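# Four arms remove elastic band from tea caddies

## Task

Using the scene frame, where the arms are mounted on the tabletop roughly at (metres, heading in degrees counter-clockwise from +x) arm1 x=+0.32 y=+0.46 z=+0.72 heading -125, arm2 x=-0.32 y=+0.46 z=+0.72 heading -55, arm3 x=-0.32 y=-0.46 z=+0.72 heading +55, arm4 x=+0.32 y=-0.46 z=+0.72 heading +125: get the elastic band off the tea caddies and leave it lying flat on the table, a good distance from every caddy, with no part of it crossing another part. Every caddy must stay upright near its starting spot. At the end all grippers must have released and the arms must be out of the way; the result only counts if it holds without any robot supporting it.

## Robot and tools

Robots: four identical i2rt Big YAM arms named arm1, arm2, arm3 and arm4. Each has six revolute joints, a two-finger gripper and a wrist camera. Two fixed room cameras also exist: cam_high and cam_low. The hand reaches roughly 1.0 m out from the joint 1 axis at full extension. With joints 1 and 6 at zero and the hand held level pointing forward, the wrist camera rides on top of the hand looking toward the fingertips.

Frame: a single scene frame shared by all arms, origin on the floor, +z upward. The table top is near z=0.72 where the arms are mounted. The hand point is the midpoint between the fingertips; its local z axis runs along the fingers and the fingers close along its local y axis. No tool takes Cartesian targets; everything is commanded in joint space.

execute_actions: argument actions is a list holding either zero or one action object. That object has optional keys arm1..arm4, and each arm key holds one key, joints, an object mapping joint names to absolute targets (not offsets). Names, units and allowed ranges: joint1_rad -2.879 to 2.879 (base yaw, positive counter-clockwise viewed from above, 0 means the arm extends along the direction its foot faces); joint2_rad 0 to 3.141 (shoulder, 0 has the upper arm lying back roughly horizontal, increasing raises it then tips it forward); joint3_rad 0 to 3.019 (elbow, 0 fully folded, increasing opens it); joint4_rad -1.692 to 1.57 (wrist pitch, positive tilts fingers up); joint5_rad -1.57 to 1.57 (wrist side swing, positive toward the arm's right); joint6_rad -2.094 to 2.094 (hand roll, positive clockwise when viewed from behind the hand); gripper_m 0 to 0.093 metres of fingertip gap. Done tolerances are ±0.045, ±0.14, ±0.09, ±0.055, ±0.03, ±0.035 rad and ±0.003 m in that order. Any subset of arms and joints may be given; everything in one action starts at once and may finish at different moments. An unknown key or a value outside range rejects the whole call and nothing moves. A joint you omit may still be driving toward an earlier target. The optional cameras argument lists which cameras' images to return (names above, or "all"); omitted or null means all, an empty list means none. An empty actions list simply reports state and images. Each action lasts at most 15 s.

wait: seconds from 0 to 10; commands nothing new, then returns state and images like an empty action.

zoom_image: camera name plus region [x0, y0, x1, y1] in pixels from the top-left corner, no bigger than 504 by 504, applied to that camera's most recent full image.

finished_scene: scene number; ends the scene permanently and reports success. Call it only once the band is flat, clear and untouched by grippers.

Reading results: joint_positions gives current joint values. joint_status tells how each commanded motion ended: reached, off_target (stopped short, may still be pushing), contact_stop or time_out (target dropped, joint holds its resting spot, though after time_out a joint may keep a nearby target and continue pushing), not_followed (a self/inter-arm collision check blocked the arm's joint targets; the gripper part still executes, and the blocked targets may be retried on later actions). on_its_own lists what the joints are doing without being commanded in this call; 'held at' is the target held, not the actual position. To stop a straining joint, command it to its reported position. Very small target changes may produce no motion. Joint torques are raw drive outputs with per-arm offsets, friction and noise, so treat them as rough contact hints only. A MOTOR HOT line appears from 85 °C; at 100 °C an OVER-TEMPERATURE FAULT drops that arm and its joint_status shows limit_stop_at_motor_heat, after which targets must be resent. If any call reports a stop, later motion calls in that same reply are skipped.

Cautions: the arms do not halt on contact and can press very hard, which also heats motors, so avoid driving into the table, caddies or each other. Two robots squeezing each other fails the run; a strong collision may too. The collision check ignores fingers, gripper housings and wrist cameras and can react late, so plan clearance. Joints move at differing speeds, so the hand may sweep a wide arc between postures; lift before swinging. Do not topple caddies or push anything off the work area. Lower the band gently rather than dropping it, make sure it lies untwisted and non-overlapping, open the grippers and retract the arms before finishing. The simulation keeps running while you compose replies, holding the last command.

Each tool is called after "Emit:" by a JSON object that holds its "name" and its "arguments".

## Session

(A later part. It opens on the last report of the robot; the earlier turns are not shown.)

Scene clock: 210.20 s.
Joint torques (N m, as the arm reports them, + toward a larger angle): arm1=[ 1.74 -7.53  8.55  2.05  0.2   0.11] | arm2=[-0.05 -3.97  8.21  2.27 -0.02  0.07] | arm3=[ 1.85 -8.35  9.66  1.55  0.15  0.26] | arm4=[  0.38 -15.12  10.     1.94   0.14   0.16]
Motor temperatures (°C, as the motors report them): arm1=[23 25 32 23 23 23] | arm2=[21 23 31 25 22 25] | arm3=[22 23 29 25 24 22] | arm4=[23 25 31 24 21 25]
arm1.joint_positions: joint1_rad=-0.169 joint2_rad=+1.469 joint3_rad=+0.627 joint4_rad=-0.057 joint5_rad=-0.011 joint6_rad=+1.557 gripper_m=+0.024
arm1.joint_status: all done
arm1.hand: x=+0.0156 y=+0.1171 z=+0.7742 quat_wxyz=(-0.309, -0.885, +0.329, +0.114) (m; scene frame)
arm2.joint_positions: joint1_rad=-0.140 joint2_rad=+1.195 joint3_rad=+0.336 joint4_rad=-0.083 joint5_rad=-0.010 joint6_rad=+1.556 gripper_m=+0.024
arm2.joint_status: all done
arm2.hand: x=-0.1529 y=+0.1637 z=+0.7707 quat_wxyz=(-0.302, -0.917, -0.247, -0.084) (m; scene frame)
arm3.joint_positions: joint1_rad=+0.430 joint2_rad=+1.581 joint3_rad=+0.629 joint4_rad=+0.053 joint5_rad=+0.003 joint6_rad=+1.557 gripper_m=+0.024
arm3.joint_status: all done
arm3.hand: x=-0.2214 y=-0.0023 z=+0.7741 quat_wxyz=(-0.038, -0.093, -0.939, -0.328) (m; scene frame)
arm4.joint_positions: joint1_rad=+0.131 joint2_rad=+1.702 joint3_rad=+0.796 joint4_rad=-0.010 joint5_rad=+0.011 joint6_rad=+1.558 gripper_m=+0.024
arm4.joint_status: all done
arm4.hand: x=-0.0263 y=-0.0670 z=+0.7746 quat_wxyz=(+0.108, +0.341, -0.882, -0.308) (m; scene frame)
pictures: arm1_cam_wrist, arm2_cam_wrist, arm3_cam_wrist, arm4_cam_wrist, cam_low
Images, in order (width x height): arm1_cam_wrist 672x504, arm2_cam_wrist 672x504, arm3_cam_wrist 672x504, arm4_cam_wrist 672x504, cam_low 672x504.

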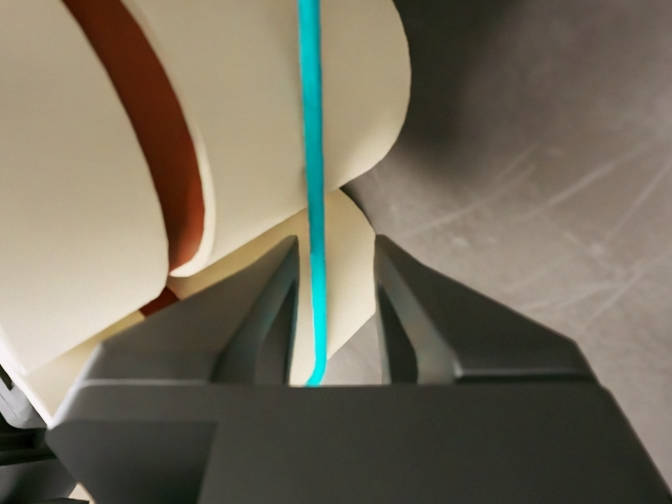

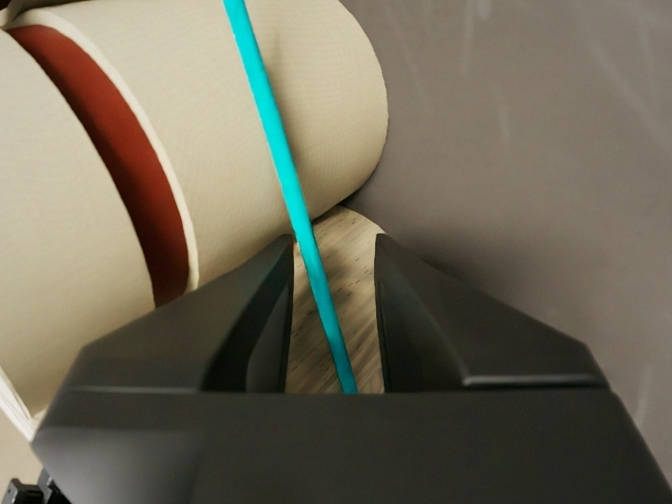

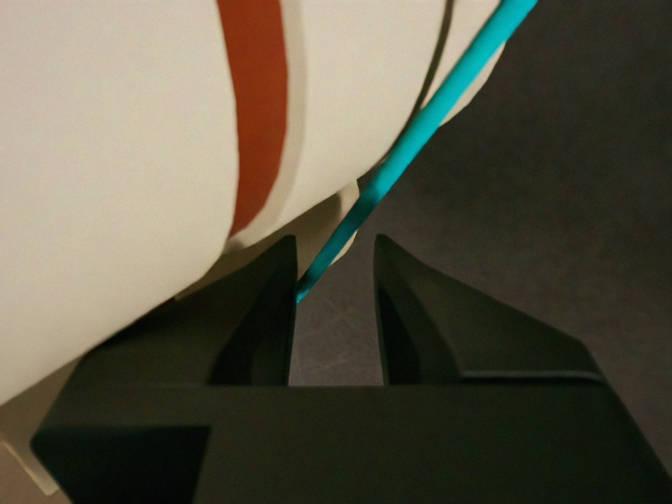

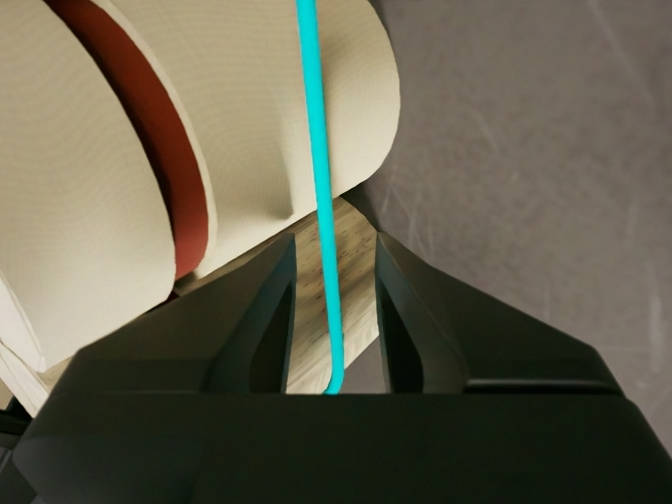

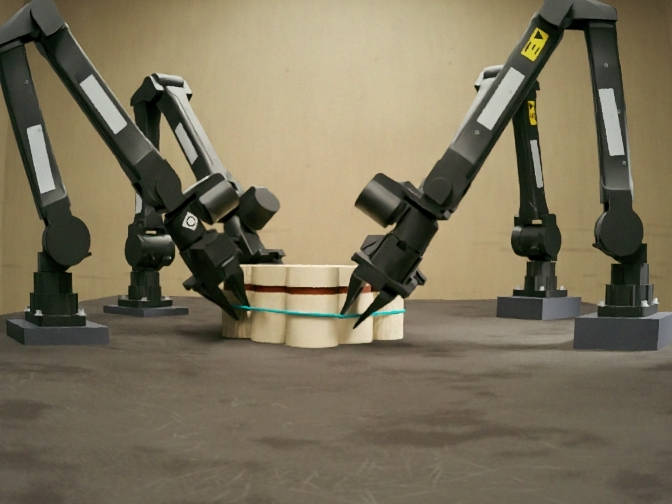

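Emit:
{"name": "execute_actions", "arguments": {"actions": [{"arm2":{"joints":{"joint3_rad":0.39,"joint6_rad":1.25}},"arm3":{"joints":{"joint3_rad":0.685,"joint6_rad":2.07}}}], "cameras": ["arm2_cam_wrist","arm3_cam_wrist","cam_low"]}}

Emit:
{"name": "zoom_image", "arguments": {"camera": "cam_low", "region": [190, 250, 430, 360]}}

Scene clock: 222.10 s.
Joint torques (N m, as the arm reports them, + toward a larger angle): arm1=[ 1.71 -7.35  8.55  2.07  0.21  0.12] | arm2=[-0.1  -3.77  9.17  2.24  0.01 -0.26] | arm3=[ 1.57 -8.77 10.48  1.52  0.17  0.25] | arm4=[  0.4  -15.25   9.93   1.97   0.14   0.16]
Motor temperatures (°C, as the motors report them): arm1=[23 26 32 23 23 23] | arm2=[21 23 31 25 22 25] | arm3=[22 23 29 25 24 22] | arm4=[23 25 31 24 21 25]
arm1.joint_positions: joint1_rad=-0.169 joint2_rad=+1.469 joint3_rad=+0.627 joint4_rad=-0.057 joint5_rad=-0.011 joint6_rad=+1.557 gripper_m=+0.024
arm1.joint_status: not commanded
arm1.hand: x=+0.0156 y=+0.1171 z=+0.7742 quat_wxyz=(-0.309, -0.885, +0.329, +0.114) (m; scene frame)
arm2.joint_positions: joint1_rad=-0.140 joint2_rad=+1.195 joint3_rad=+0.339 joint4_rad=-0.083 joint5_rad=-0.010 joint6_rad=+1.265 gripper_m=+0.024
arm2.joint_status: all done
arm2.hand: x=-0.1522 y=+0.1625 z=+0.7719 quat_wxyz=(-0.313, -0.871, -0.377, -0.040) (m; scene frame)
arm3.joint_positions: joint1_rad=+0.434 joint2_rad=+1.581 joint3_rad=+0.632 joint4_rad=+0.053 joint5_rad=+0.002 joint6_rad=+2.056 gripper_m=+0.024
arm3.joint_status: all done
arm3.hand: x=-0.2229 y=-0.0004 z=+0.7753 quat_wxyz=(+0.045, -0.320, -0.888, -0.328) (m; scene frame)
arm4.joint_positions: joint1_rad=+0.131 joint2_rad=+1.702 joint3_rad=+0.796 joint4_rad=-0.010 joint5_rad=+0.011 joint6_rad=+1.558 gripper_m=+0.024
arm4.joint_status: not commanded
arm4.hand: x=-0.0263 y=-0.0670 z=+0.7746 quat_wxyz=(+0.108, +0.341, -0.882, -0.308) (m; scene frame)
pictures: arm2_cam_wrist, arm3_cam_wrist, cam_low
Images, in order (width x height): arm2_cam_wrist 672x504, arm3_cam_wrist 672x504, cam_low 672x504.

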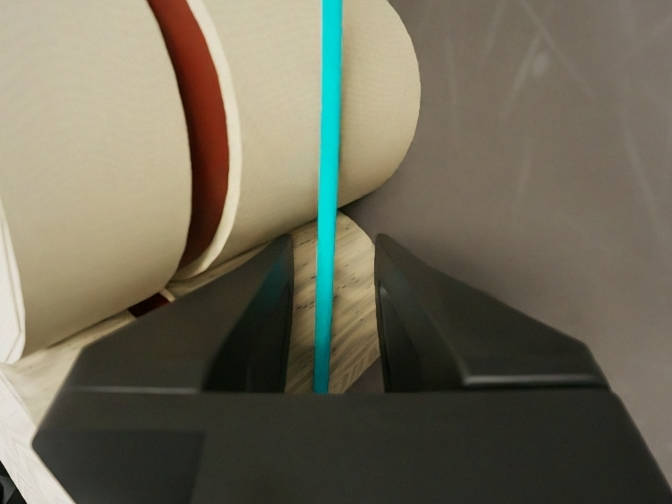

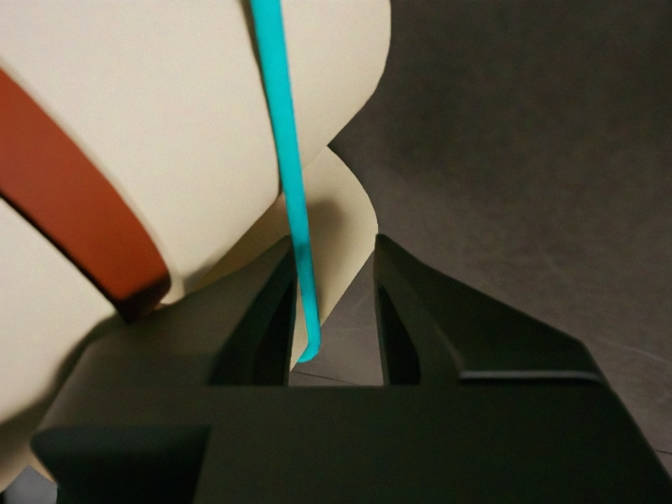

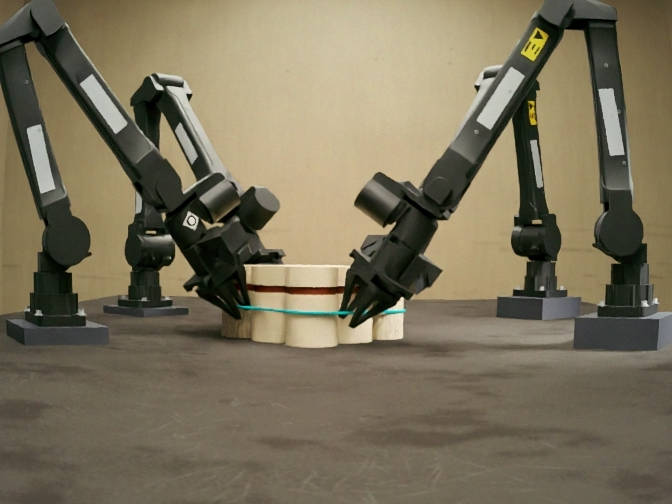

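Region (190, 250, 430, 360) of cam_low's 672x504 image, scaled by 2.100, with more detail than that image has; it fills the top 231 rows of this view, and the rest is white.

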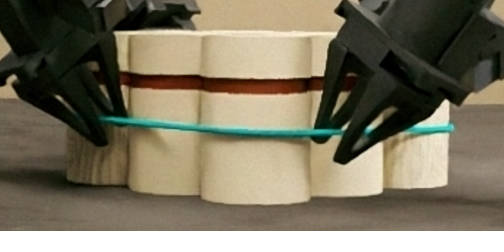

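Emit:
{"name": "execute_actions", "arguments": {"actions": [{"arm1":{"joints":{"gripper_m":0}},"arm2":{"joints":{"gripper_m":0}},"arm3":{"joints":{"joint3_rad":0.665,"gripper_m":0}},"arm4":{"joints":{"gripper_m":0}}}]}}

Scene clock: 225.97 s.
Joint torques (N m, as the arm reports them, + toward a larger angle): arm1=[ 1.58 -7.34  8.56  1.94  0.2   0.11] | arm2=[-0.18 -4.04  8.63  1.93 -0.03 -0.26] | arm3=[ 1.51 -8.82  8.75  1.38  0.17  0.27] | arm4=[  0.41 -15.25   9.92   1.97   0.14   0.16]
Motor temperatures (°C, as the motors report them): arm1=[23 26 32 23 23 23] | arm2=[21 23 32 25 22 25] | arm3=[22 23 29 25 24 22] | arm4=[23 25 31 24 21 25]
arm1.joint_positions: joint1_rad=-0.169 joint2_rad=+1.469 joint3_rad=+0.627 joint4_rad=-0.052 joint5_rad=-0.011 joint6_rad=+1.557 gripper_m=+0.002
arm1.joint_status: all done
arm1.hand: x=+0.0150 y=+0.1165 z=+0.7749 quat_wxyz=(-0.311, -0.884, +0.329, +0.115) (m; scene frame)
arm2.joint_positions: joint1_rad=-0.140 joint2_rad=+1.195 joint3_rad=+0.348 joint4_rad=-0.076 joint5_rad=-0.010 joint6_rad=+1.265 gripper_m=+0.002
arm2.joint_status: all done
arm2.hand: x=-0.1495 y=+0.1577 z=+0.7763 quat_wxyz=(-0.320, -0.869, -0.376, -0.040) (m; scene frame)
arm3.joint_positions: joint1_rad=+0.434 joint2_rad=+1.581 joint3_rad=+0.632 joint4_rad=+0.058 joint5_rad=+0.002 joint6_rad=+2.056 gripper_m=+0.002
arm3.joint_status: all done
arm3.hand: x=-0.2228 y=+0.0004 z=+0.7759 quat_wxyz=(+0.046, -0.320, -0.887, -0.330) (m; scene frame)
arm4.joint_positions: joint1_rad=+0.131 joint2_rad=+1.702 joint3_rad=+0.796 joint4_rad=-0.010 joint5_rad=+0.011 joint6_rad=+1.558 gripper_m=+0.001
arm4.joint_status: all done
arm4.hand: x=-0.0263 y=-0.0670 z=+0.7746 quat_wxyz=(+0.108, +0.341, -0.882, -0.308) (m; scene frame)
pictures: arm1_cam_wrist, arm2_cam_wrist, arm3_cam_wrist, arm4_cam_wrist, cam_high, cam_low
Images, in order (width x height): arm1_cam_wrist 672x504, arm2_cam_wrist 672x504, arm3_cam_wrist 672x504, arm4_cam_wrist 672x504, cam_high 672x504, cam_low 672x504.

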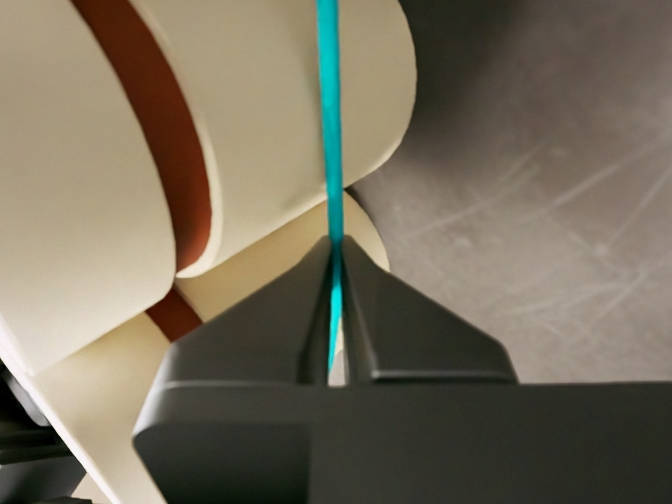

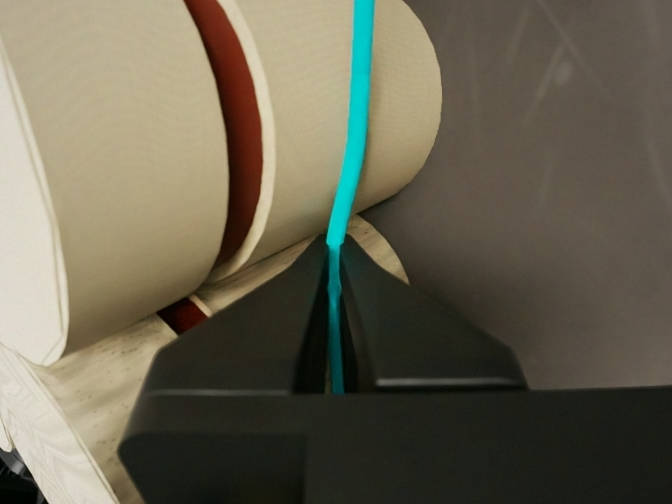

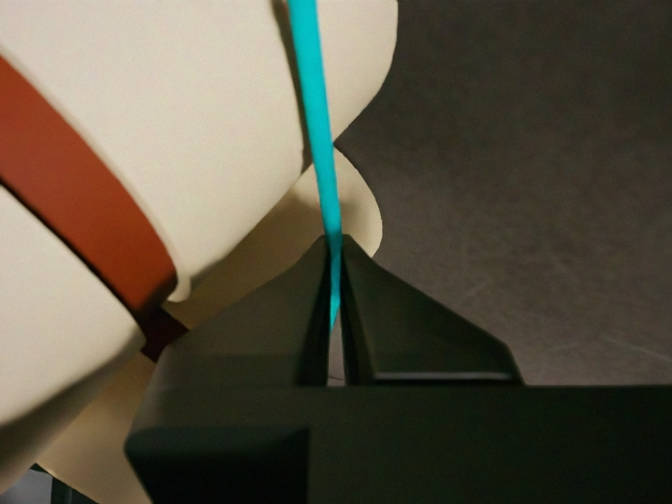

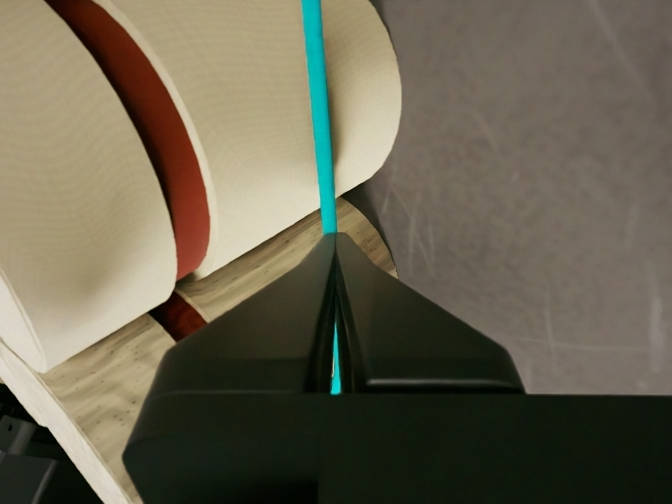

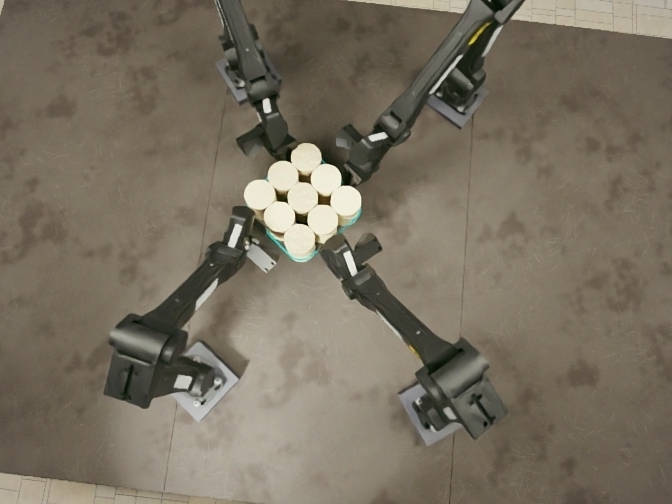

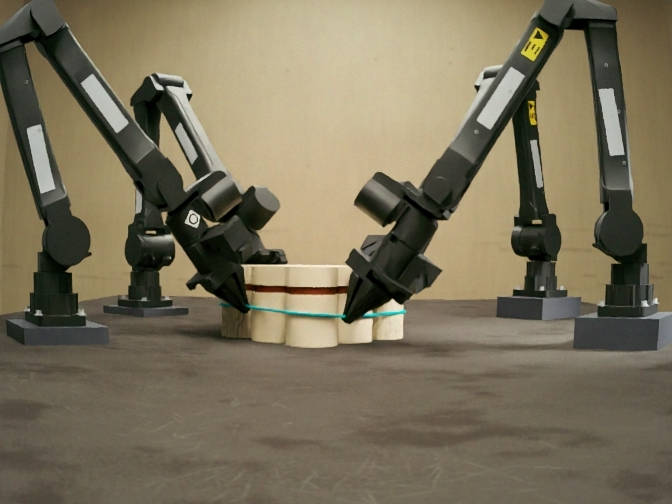

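Emit:
{"name": "execute_actions", "arguments": {"actions": [{"arm1":{"joints":{"gripper_m":0.016}},"arm2":{"joints":{"gripper_m":0.016,"joint3_rad":0.345}},"arm4":{"joints":{"gripper_m":0.02}}}], "cameras": []}}

Emit:
{"name": "execute_actions", "arguments": {"actions": [{"arm1":{"joints":{"joint2_rad":1.505,"joint4_rad":0.005}},"arm2":{"joints":{"joint2_rad":1.25,"joint4_rad":-0.005}},"arm4":{"joints":{"joint2_rad":1.75,"joint3_rad":0.848,"joint4_rad":0.04}}}], "cameras": ["arm1_cam_wrist","arm2_cam_wrist","arm4_cam_wrist"]}}

Emit:
{"name": "execute_actions", "arguments": {"actions": [{"arm1":{"joints":{"gripper_m":0}},"arm2":{"joints":{"gripper_m":0}},"arm4":{"joints":{"gripper_m":0}}}]}}

Scene clock: 237.00 s.
Joint torques (N m, as the arm reports them, + toward a larger angle): arm1=[ 1.71 -7.29  8.56  1.93  0.2   0.11] | arm2=[-0.16 -3.88  5.44  2.   -0.01 -0.26] | arm3=[ 1.5  -8.65  9.01  1.38  0.17  0.28] | arm4=[  0.4  -15.19   9.93   1.97   0.14   0.15]
Motor temperatures (°C, as the motors report them): arm1=[23 26 32 23 23 23] | arm2=[21 23 32 25 22 25] | arm3=[22 24 29 25 24 22] | arm4=[23 25 31 24 21 25]
arm1.joint_positions: joint1_rad=-0.169 joint2_rad=+1.469 joint3_rad=+0.627 joint4_rad=-0.052 joint5_rad=-0.011 joint6_rad=+1.557 gripper_m=+0.016
arm1.joint_status: all done
arm1.hand: x=+0.0150 y=+0.1165 z=+0.7749 quat_wxyz=(-0.311, -0.884, +0.329, +0.115) (m; scene frame)
arm2.joint_positions: joint1_rad=-0.140 joint2_rad=+1.195 joint3_rad=+0.346 joint4_rad=-0.076 joint5_rad=-0.010 joint6_rad=+1.264 gripper_m=+0.016
arm2.joint_status: all done
arm2.hand: x=-0.1500 y=+0.1585 z=+0.7755 quat_wxyz=(-0.319, -0.869, -0.377, -0.040) (m; scene frame)
arm3.joint_positions: joint1_rad=+0.434 joint2_rad=+1.581 joint3_rad=+0.632 joint4_rad=+0.058 joint5_rad=+0.002 joint6_rad=+2.056 gripper_m=+0.002
arm3.joint_status: not commanded
arm3.hand: x=-0.2228 y=+0.0004 z=+0.7759 quat_wxyz=(+0.046, -0.320, -0.887, -0.330) (m; scene frame)
arm4.joint_positions: joint1_rad=+0.131 joint2_rad=+1.702 joint3_rad=+0.796 joint4_rad=-0.010 joint5_rad=+0.011 joint6_rad=+1.558 gripper_m=+0.020
arm4.joint_status: all done
arm4.hand: x=-0.0263 y=-0.0670 z=+0.7746 quat_wxyz=(+0.108, +0.341, -0.882, -0.308) (m; scene frame)
pictures: none
No camera images: the call's "cameras" was empty. Leave "cameras" out to get every camera's image.

Scene clock: 237.87 s.
Joint torques (N m, as the arm reports them, + toward a larger angle): arm1=[ 1.72 -6.93  8.46  2.08  0.2   0.11] | arm2=[ 0.12 -3.67  5.39  2.19 -0.01 -0.24] | arm3=[ 1.6  -8.84  8.83  1.4   0.17  0.28] | arm4=[  0.43 -15.08  10.51   2.09   0.25   0.16]
Motor temperatures (°C, as the motors report them): arm1=[23 26 32 23 23 23] | arm2=[21 23 31 25 22 25] | arm3=[22 24 29 25 24 22] | arm4=[23 25 31 24 21 25]
arm1.joint_positions: joint1_rad=-0.169 joint2_rad=+1.492 joint3_rad=+0.627 joint4_rad=-0.016 joint5_rad=-0.011 joint6_rad=+1.557 gripper_m=+0.016
arm1.joint_status: all done
arm1.hand: x=+0.0119 y=+0.1130 z=+0.7704 quat_wxyz=(-0.316, -0.882, +0.328, +0.117) (m; scene frame)
arm2.joint_positions: joint1_rad=-0.140 joint2_rad=+1.245 joint3_rad=+0.341 joint4_rad=-0.034 joint5_rad=-0.010 joint6_rad=+1.263 gripper_m=+0.016
arm2.joint_status: all done
arm2.hand: x=-0.1497 y=+0.1582 z=+0.7635 quat_wxyz=(-0.313, -0.871, -0.378, -0.039) (m; scene frame)
arm3.joint_positions: joint1_rad=+0.434 joint2_rad=+1.581 joint3_rad=+0.632 joint4_rad=+0.058 joint5_rad=+0.002 joint6_rad=+2.056 gripper_m=+0.002
arm3.joint_status: not commanded
arm3.hand: x=-0.2228 y=+0.0004 z=+0.7759 quat_wxyz=(+0.046, -0.320, -0.887, -0.330) (m; scene frame)
arm4.joint_positions: joint1_rad=+0.131 joint2_rad=+1.749 joint3_rad=+0.808 joint4_rad=+0.025 joint5_rad=+0.009 joint6_rad=+1.558 gripper_m=+0.020
arm4.joint_status: all done
arm4.hand: x=-0.0311 y=-0.0622 z=+0.7607 quat_wxyz=(+0.109, +0.341, -0.882, -0.307) (m; scene frame)
pictures: arm1_cam_wrist, arm2_cam_wrist, arm4_cam_wrist
Images, in order (width x height): arm1_cam_wrist 672x504, arm2_cam_wrist 672x504, arm4_cam_wrist 672x504.

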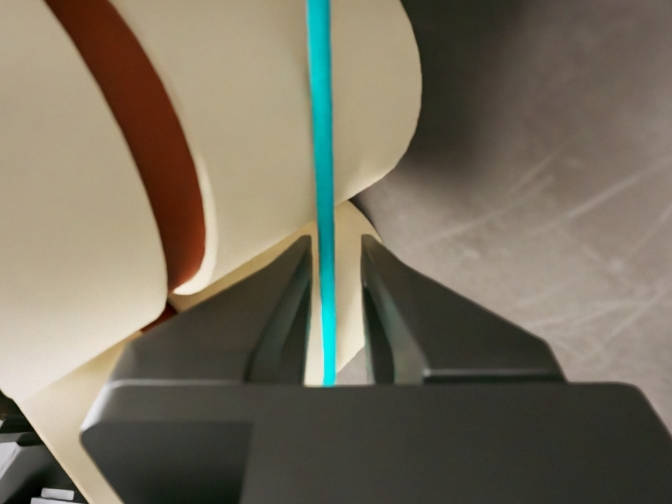

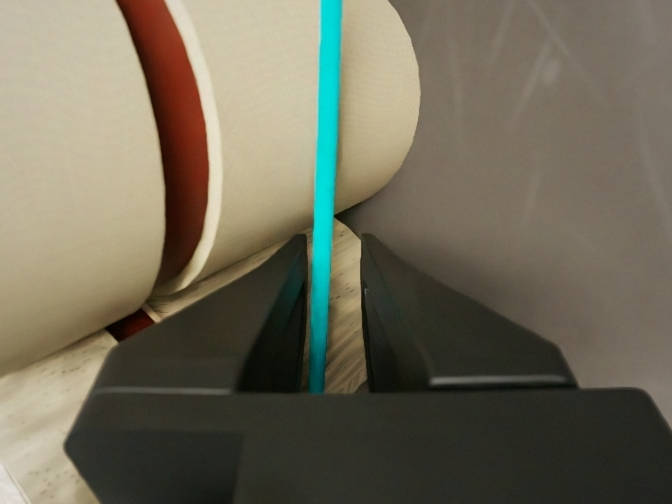

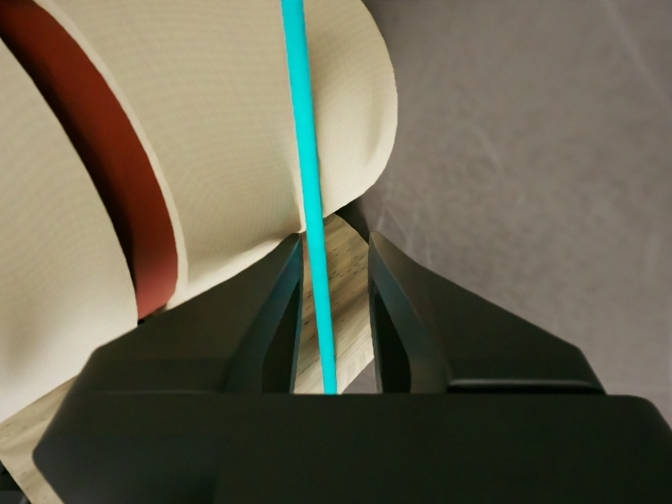

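Scene clock: 238.33 s.
Joint torques (N m, as the arm reports them, + toward a larger angle): arm1=[ 1.74 -6.9   8.43  2.1   0.2   0.11] | arm2=[-0.05 -4.03  5.49  2.08  0.   -0.22] | arm3=[ 1.55 -8.77  8.79  1.36  0.17  0.28] | arm4=[  0.41 -15.97  10.2    1.97   0.25   0.15]
Motor temperatures (°C, as the motors report them): arm1=[23 26 32 23 23 23] | arm2=[21 23 31 25 22 25] | arm3=[22 24 29 25 24 22] | arm4=[23 25 31 24 21 25]
arm1.joint_positions: joint1_rad=-0.169 joint2_rad=+1.492 joint3_rad=+0.627 joint4_rad=-0.016 joint5_rad=-0.011 joint6_rad=+1.557 gripper_m=+0.003
arm1.joint_status: all done
arm1.hand: x=+0.0119 y=+0.1130 z=+0.7704 quat_wxyz=(-0.316, -0.882, +0.328, +0.117) (m; scene frame)
arm2.joint_positions: joint1_rad=-0.140 joint2_rad=+1.245 joint3_rad=+0.340 joint4_rad=-0.033 joint5_rad=-0.010 joint6_rad=+1.261 gripper_m=+0.002
arm2.joint_status: all done
arm2.hand: x=-0.1500 y=+0.1587 z=+0.7631 quat_wxyz=(-0.313, -0.870, -0.379, -0.039) (m; scene frame)
arm3.joint_positions: joint1_rad=+0.434 joint2_rad=+1.581 joint3_rad=+0.632 joint4_rad=+0.058 joint5_rad=+0.002 joint6_rad=+2.056 gripper_m=+0.002
arm3.joint_status: not commanded
arm3.hand: x=-0.2228 y=+0.0004 z=+0.7759 quat_wxyz=(+0.046, -0.320, -0.887, -0.330) (m; scene frame)
arm4.joint_positions: joint1_rad=+0.131 joint2_rad=+1.749 joint3_rad=+0.810 joint4_rad=+0.027 joint5_rad=+0.009 joint6_rad=+1.558 gripper_m=+0.002
arm4.joint_status: all done
arm4.hand: x=-0.0319 y=-0.0613 z=+0.7616 quat_wxyz=(+0.109, +0.341, -0.881, -0.309) (m; scene frame)
pictures: arm1_cam_wrist, arm2_cam_wrist, arm3_cam_wrist, arm4_cam_wrist, cam_high, cam_low
Images, in order (width x height): arm1_cam_wrist 672x504, arm2_cam_wrist 672x504, arm3_cam_wrist 672x504, arm4_cam_wrist 672x504, cam_high 672x504, cam_low 672x504.

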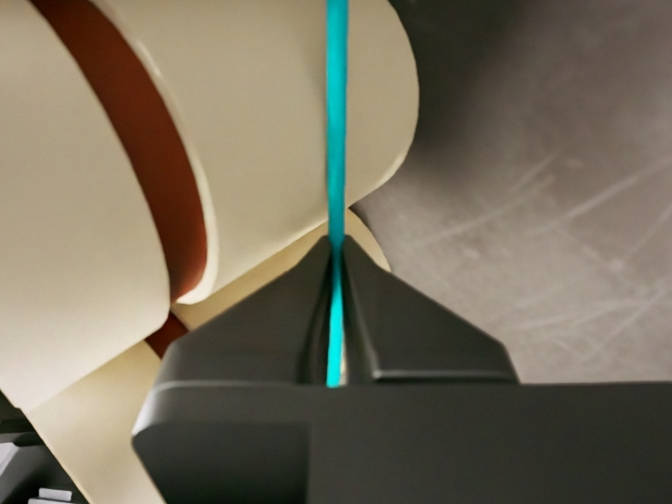

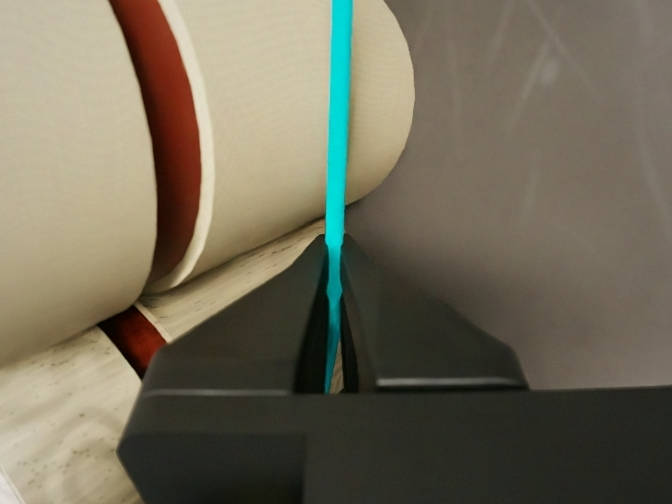

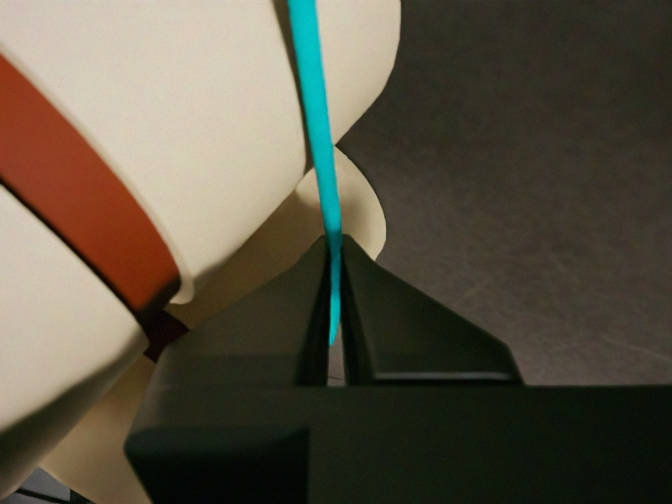

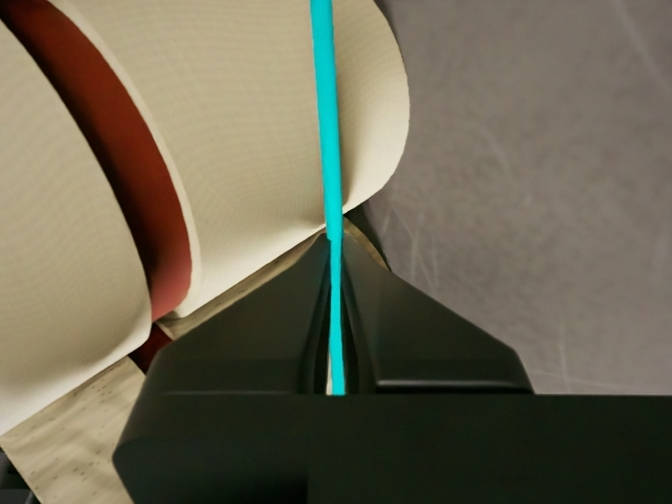

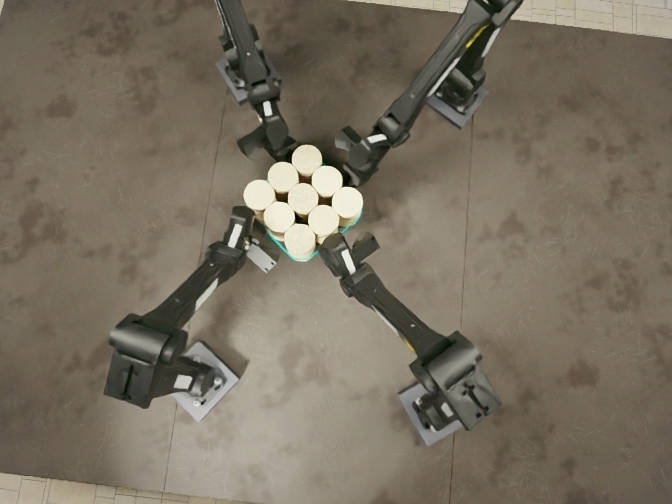

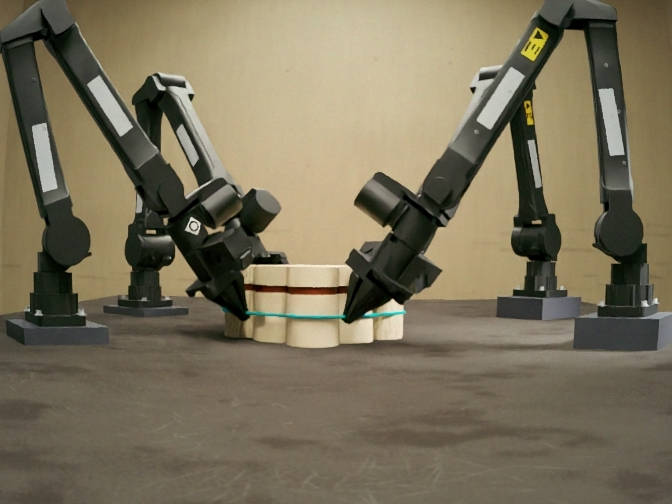

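Emit:
{"name": "execute_actions", "arguments": {"actions": [{"arm1":{"joints":{"joint2_rad":1.31,"joint3_rad":0.524,"joint4_rad":-0.097}},"arm2":{"joints":{"joint1_rad":-0.2,"joint2_rad":0.95,"joint3_rad":0.25,"joint4_rad":-0.187}},"arm3":{"joints":{"joint1_rad":0.506,"joint2_rad":1.44,"joint3_rad":0.535,"joint4_rad":0.022}},"arm4":{"joints":{"joint2_rad":1.555,"joint3_rad":0.683,"joint4_rad":-0.003}}}], "cameras": ["cam_high","cam_low"]}}

Emit:
{"name": "zoom_image", "arguments": {"camera": "cam_high", "region": [190, 90, 430, 330]}}

Scene clock: 257.77 s.
Joint torques (N m, as the arm reports them, + toward a larger angle): arm1=[ 1.67 -5.22  5.41  0.65 -0.01  0.09] | arm2=[-1.85 -1.63  5.62  0.45  0.03 -0.23] | arm3=[ 3.15 -8.63  5.39  0.43 -0.5   0.23] | arm4=[  0.63 -12.76   5.75   0.88   0.1    0.15]
Motor temperatures (°C, as the motors report them): arm1=[23 26 32 23 23 23] | arm2=[21 23 30 25 22 25] | arm3=[22 24 29 25 24 22] | arm4=[23 25 31 24 21 25]
arm1.joint_positions: joint1_rad=-0.168 joint2_rad=+1.302 joint3_rad=+0.542 joint4_rad=-0.071 joint5_rad=-0.006 joint6_rad=+1.558 gripper_m=+0.003
arm1.joint_status: all done
arm1.hand: x=+0.0345 y=+0.1393 z=+0.8062 quat_wxyz=(-0.338, -0.874, +0.326, +0.128) (m; scene frame)
arm2.joint_positions: joint1_rad=-0.187 joint2_rad=+0.950 joint3_rad=+0.262 joint4_rad=-0.161 joint5_rad=-0.012 joint6_rad=+1.260 gripper_m=+0.002
arm2.joint_status: all done
arm2.hand: x=-0.1784 y=+0.1797 z=+0.8016 quat_wxyz=(-0.356, -0.864, -0.354, -0.035) (m; scene frame)
arm3.joint_positions: joint1_rad=+0.481 joint2_rad=+1.446 joint3_rad=+0.552 joint4_rad=+0.040 joint5_rad=+0.020 joint6_rad=+2.059 gripper_m=+0.002
arm3.joint_status: all done
arm3.hand: x=-0.2457 y=-0.0237 z=+0.8008 quat_wxyz=(+0.048, -0.301, -0.887, -0.348) (m; scene frame)
arm4.joint_positions: joint1_rad=+0.129 joint2_rad=+1.556 joint3_rad=+0.700 joint4_rad=+0.012 joint5_rad=+0.012 joint6_rad=+1.558 gripper_m=+0.002
arm4.joint_status: all done
arm4.hand: x=-0.0081 y=-0.0861 z=+0.8108 quat_wxyz=(+0.119, +0.335, -0.871, -0.340) (m; scene frame)
pictures: cam_high, cam_low
Images, in order (width x height): cam_high 672x504, cam_low 672x504.

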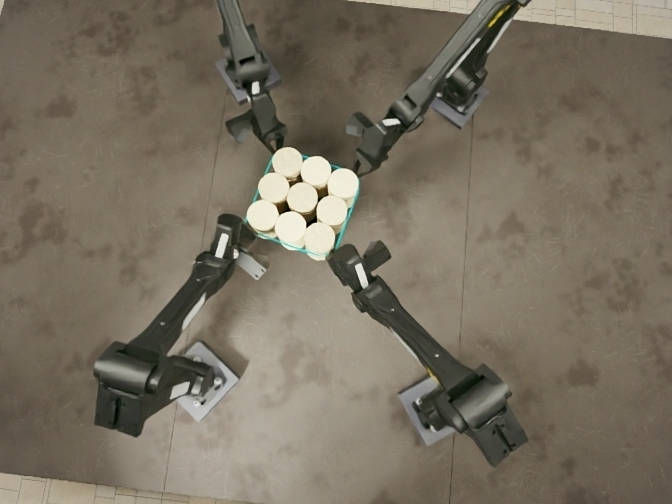

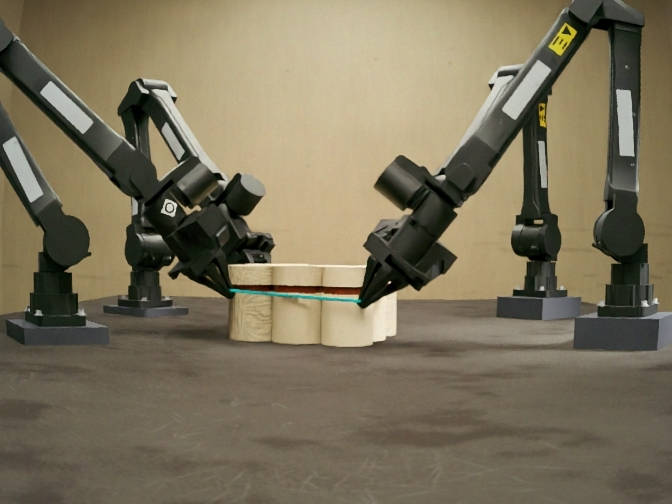

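Region (190, 90, 430, 330) of cam_high's 672x504 image, scaled by 2.100, with more detail than that image has.

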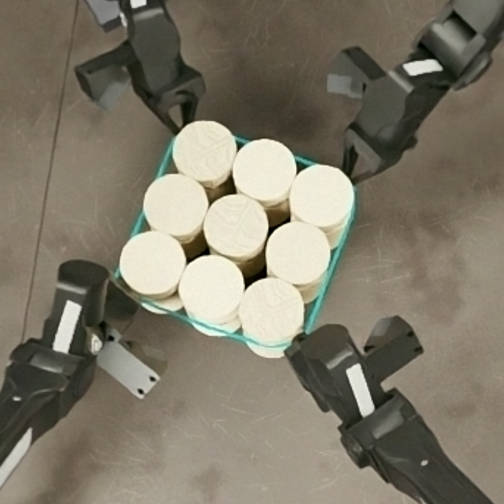

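Emit:
{"name": "execute_actions", "arguments": {"actions": [{"arm1":{"joints":{"joint1_rad":-0.046,"joint2_rad":1.391,"joint3_rad":0.59,"joint4_rad":-0.11}},"arm2":{"joints":{"joint1_rad":-0.031,"joint2_rad":0.96,"joint3_rad":0.22,"joint4_rad":-0.205}},"arm3":{"joints":{"joint1_rad":0.545,"joint2_rad":1.55,"joint3_rad":0.64,"joint4_rad":0.0}},"arm4":{"joints":{"joint1_rad":0.234,"joint2_rad":1.631,"joint3_rad":0.753,"joint4_rad":-0.025}}}], "cameras": ["cam_high"]}}

Emit:
{"name": "execute_actions", "arguments": {"actions": [{"arm1":{"joints":{"joint1_rad":0.025,"joint2_rad":1.475,"joint3_rad":0.685,"joint4_rad":-0.11}},"arm2":{"joints":{"joint1_rad":0.1,"joint2_rad":1.053,"joint3_rad":0.305,"joint4_rad":-0.13}},"arm3":{"joints":{"joint1_rad":0.575,"joint2_rad":1.645,"joint3_rad":0.77,"joint4_rad":-0.03}},"arm4":{"joints":{"joint1_rad":0.305,"joint2_rad":1.689,"joint3_rad":0.842,"joint4_rad":-0.05}}}], "cameras": ["cam_high","cam_low"]}}

Emit:
{"name": "zoom_image", "arguments": {"camera": "cam_high", "region": [190, 90, 430, 330]}}

Scene clock: 280.87 s.
Joint torques (N m, as the arm reports them, + toward a larger angle): arm1=[ 3.38 -5.37  6.72  0.47 -0.62  0.07] | arm2=[ 0.1  -0.41  4.18 -0.03 -0.24 -0.25] | arm3=[ 3.21 -7.53  6.95  0.16 -0.37  0.21] | arm4=[  2.77 -11.26   8.27   0.54  -0.57   0.14]
Motor temperatures (°C, as the motors report them): arm1=[23 25 31 23 23 23] | arm2=[21 23 30 25 22 25] | arm3=[22 24 28 25 24 22] | arm4=[23 25 29 24 21 25]
arm1.joint_positions: joint1_rad=-0.080 joint2_rad=+1.376 joint3_rad=+0.586 joint4_rad=-0.079 joint5_rad=+0.008 joint6_rad=+1.561 gripper_m=+0.003
arm1.joint_status: all done
arm1.hand: x=+0.0538 y=+0.1058 z=+0.7937 quat_wxyz=(-0.325, -0.892, +0.293, +0.112) (m; scene frame)
arm2.joint_positions: joint1_rad=-0.052 joint2_rad=+0.950 joint3_rad=+0.248 joint4_rad=-0.164 joint5_rad=-0.004 joint6_rad=+1.260 gripper_m=+0.002
arm2.joint_status: all done
arm2.hand: x=-0.1467 y=+0.2059 z=+0.7950 quat_wxyz=(-0.346, -0.842, -0.411, -0.054) (m; scene frame)
arm3.joint_positions: joint1_rad=+0.519 joint2_rad=+1.526 joint3_rad=+0.636 joint4_rad=+0.024 joint5_rad=+0.017 joint6_rad=+2.062 gripper_m=+0.002
arm3.joint_status: all done
arm3.hand: x=-0.2596 y=+0.0085 z=+0.7971 quat_wxyz=(+0.056, -0.286, -0.894, -0.341) (m; scene frame)
arm4.joint_positions: joint1_rad=+0.210 joint2_rad=+1.603 joint3_rad=+0.742 joint4_rad=-0.004 joint5_rad=+0.026 joint6_rad=+1.562 gripper_m=+0.002
arm4.joint_status: all done
arm4.hand: x=-0.0447 y=-0.1038 z=+0.8025 quat_wxyz=(+0.123, +0.368, -0.862, -0.327) (m; scene frame)
pictures: cam_high
Images, in order (width x height): cam_high 672x504.

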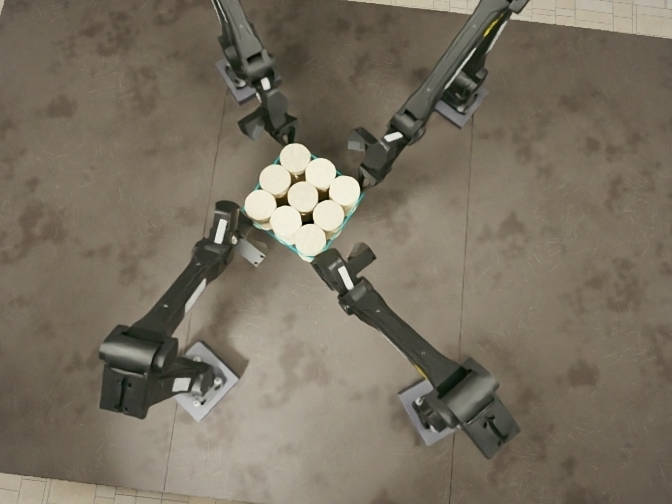

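Scene clock: 281.63 s.
Joint torques (N m, as the arm reports them, + toward a larger angle): arm1=[ 3.34 -6.71  7.53  0.63 -0.76  0.04] | arm2=[ 0.59 -1.34  7.02  1.21 -0.41 -0.21] | arm3=[ 3.17 -9.29  8.32  0.19 -0.34  0.15] | arm4=[  3.11 -12.47   9.54   0.84  -0.67   0.09]
Motor temperatures (°C, as the motors report them): arm1=[23 25 31 23 23 23] | arm2=[21 23 30 25 22 25] | arm3=[22 24 28 25 24 22] | arm4=[23 25 29 24 22 25]
arm1.joint_positions: joint1_rad=-0.008 joint2_rad=+1.459 joint3_rad=+0.669 joint4_rad=-0.085 joint5_rad=+0.011 joint6_rad=+1.564 gripper_m=+0.003
arm1.joint_status: all done
arm1.hand: x=+0.0629 y=+0.0622 z=+0.7916 quat_wxyz=(-0.325, -0.903, +0.263, +0.101) (m; scene frame)
arm2.joint_positions: joint1_rad=+0.074 joint2_rad=+1.048 joint3_rad=+0.292 joint4_rad=-0.130 joint5_rad=+0.001 joint6_rad=+1.260 gripper_m=+0.002
arm2.joint_status: all done
arm2.hand: x=-0.1055 y=+0.2165 z=+0.7911 quat_wxyz=(-0.333, -0.818, -0.464, -0.071) (m; scene frame)
arm3.joint_positions: joint1_rad=+0.552 joint2_rad=+1.623 joint3_rad=+0.751 joint4_rad=-0.008 joint5_rad=+0.016 joint6_rad=+2.067 gripper_m=+0.002
arm3.joint_status: all done
arm3.hand: x=-0.2716 y=+0.0493 z=+0.7925 quat_wxyz=(+0.061, -0.274, -0.900, -0.333) (m; scene frame)
arm4.joint_positions: joint1_rad=+0.279 joint2_rad=+1.658 joint3_rad=+0.820 joint4_rad=-0.035 joint5_rad=+0.028 joint6_rad=+1.564 gripper_m=+0.002
arm4.joint_status: all done
arm4.hand: x=-0.0880 y=-0.1130 z=+0.8023 quat_wxyz=(+0.132, +0.397, -0.850, -0.320) (m; scene frame)
pictures: cam_high, cam_low
Images, in order (width x height): cam_high 672x504, cam_low 672x504.

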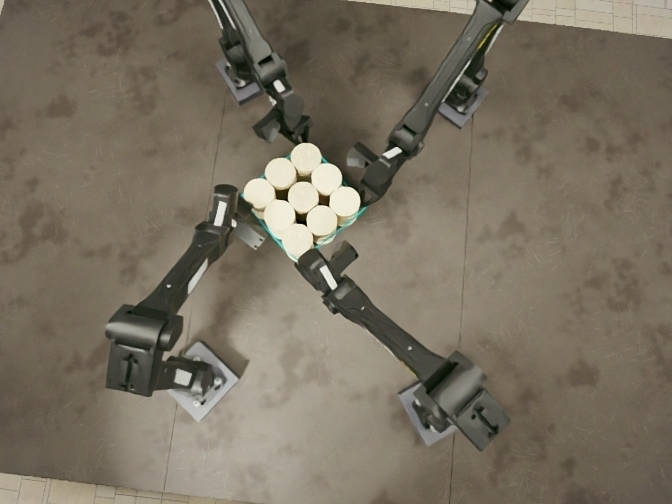

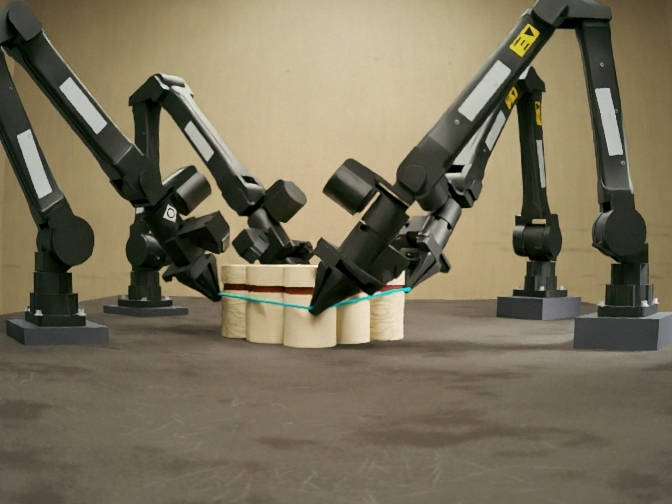

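Region (190, 90, 430, 330) of cam_high's 672x504 image, scaled by 2.100, with more detail than that image has.

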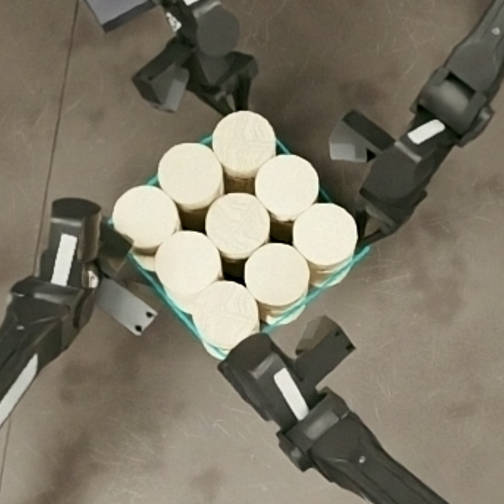

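Emit:
{"name": "execute_actions", "arguments": {"actions": [{"arm1":{"joints":{"joint1_rad":0.13,"joint2_rad":1.385,"joint3_rad":0.585,"joint4_rad":-0.14}},"arm2":{"joints":{"joint1_rad":0.22,"joint2_rad":0.824,"joint3_rad":0.195,"joint4_rad":-0.32}},"arm3":{"joints":{"joint1_rad":0.68,"joint2_rad":1.62,"joint3_rad":0.74,"joint4_rad":-0.05}},"arm4":{"joints":{"joint1_rad":0.39,"joint2_rad":1.604,"joint3_rad":0.72,"joint4_rad":-0.055}}}], "cameras": ["cam_high","cam_low"]}}

Emit:
{"name": "zoom_image", "arguments": {"camera": "cam_high", "region": [190, 90, 430, 330]}}

Scene clock: 296.20 s.
Joint torques (N m, as the arm reports them, + toward a larger angle): arm1=[ 7.16 -5.82  4.07  0.18 -2.44  0.01] | arm2=[ 2.87  0.63  3.57 -1.06 -1.41 -0.23] | arm3=[  9.67 -11.08   5.84  -0.04  -1.79   0.13] | arm4=[  5.81 -14.32   4.57   0.43  -1.94   0.09]
Motor temperatures (°C, as the motors report them): arm1=[23 26 31 23 24 23] | arm2=[21 23 30 25 22 25] | arm3=[22 24 28 25 25 22] | arm4=[23 25 30 24 22 25]
arm1.joint_positions: joint1_rad=+0.046 joint2_rad=+1.370 joint3_rad=+0.622 joint4_rad=-0.099 joint5_rad=+0.048 joint6_rad=+1.567 gripper_m=+0.003
arm1.joint_status: joint1_rad time_out (moved +0.055 of +0.138); the others done
arm1.on_its_own: joint1_rad reads +0.046 and still pushes toward +0.130 since a time_out
arm1.hand: x=+0.0884 y=+0.0677 z=+0.8084 quat_wxyz=(-0.336, -0.903, +0.245, +0.111) (m; scene frame)
arm2.joint_positions: joint1_rad=+0.161 joint2_rad=+0.818 joint3_rad=+0.240 joint4_rad=-0.248 joint5_rad=+0.032 joint6_rad=+1.260 gripper_m=+0.002
arm2.joint_status: joint1_rad time_out (moved +0.087 of +0.146); joint4_rad time_out (moved -0.119 of -0.190); the others done
arm2.on_its_own: joint1_rad reads +0.161 and still pushes toward +0.220 since a time_out; joint4_rad reads -0.248 and still pushes toward -0.320 since a time_out
arm2.hand: x=-0.1079 y=+0.2503 z=+0.8147 quat_wxyz=(-0.360, -0.790, -0.489, -0.078) (m; scene frame)
arm3.joint_positions: joint1_rad=+0.585 joint2_rad=+1.623 joint3_rad=+0.751 joint4_rad=-0.020 joint5_rad=+0.055 joint6_rad=+2.070 gripper_m=+0.002
arm3.joint_status: joint1_rad time_out (moved +0.032 of +0.128); the others done
arm3.on_its_own: joint1_rad reads +0.585 and still pushes toward +0.680 since a time_out
arm3.hand: x=-0.2817 y=+0.0478 z=+0.7908 quat_wxyz=(+0.048, -0.267, -0.904, -0.330) (m; scene frame)
arm4.joint_positions: joint1_rad=+0.325 joint2_rad=+1.610 joint3_rad=+0.748 joint4_rad=-0.032 joint5_rad=+0.054 joint6_rad=+1.565 gripper_m=+0.002
arm4.joint_status: joint1_rad time_out (moved +0.046 of +0.111); the others done
arm4.on_its_own: joint1_rad reads +0.325 and still pushes toward +0.390 since a time_out
arm4.hand: x=-0.0779 y=-0.1460 z=+0.7973 quat_wxyz=(+0.124, +0.414, -0.846, -0.314) (m; scene frame)
pictures: cam_high, cam_low
Images, in order (width x height): cam_high 672x504, cam_low 672x504.

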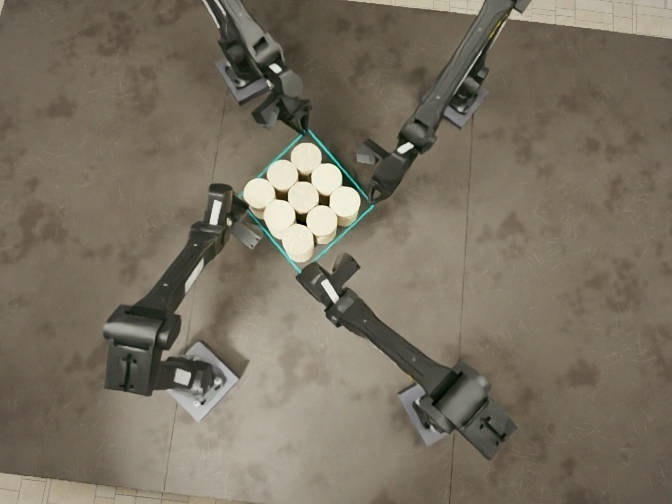

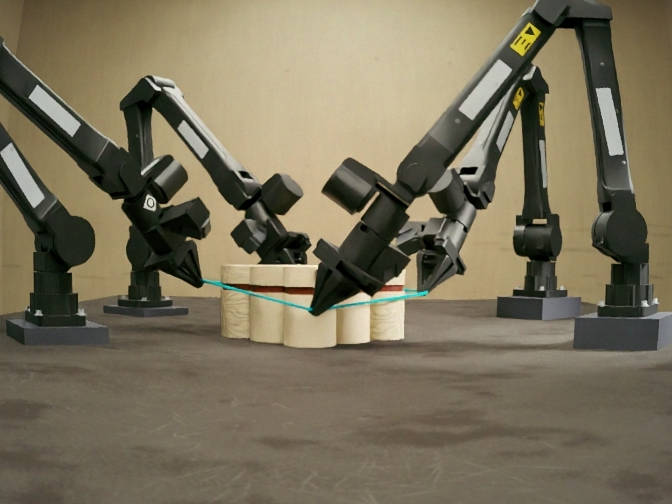

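Region (190, 90, 430, 330) of cam_high's 672x504 image, scaled by 2.100, with more detail than that image has.

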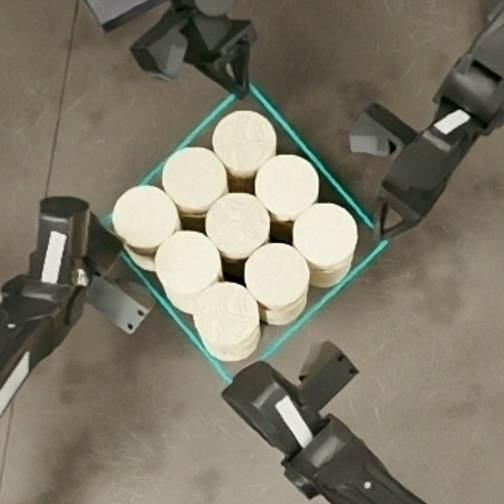

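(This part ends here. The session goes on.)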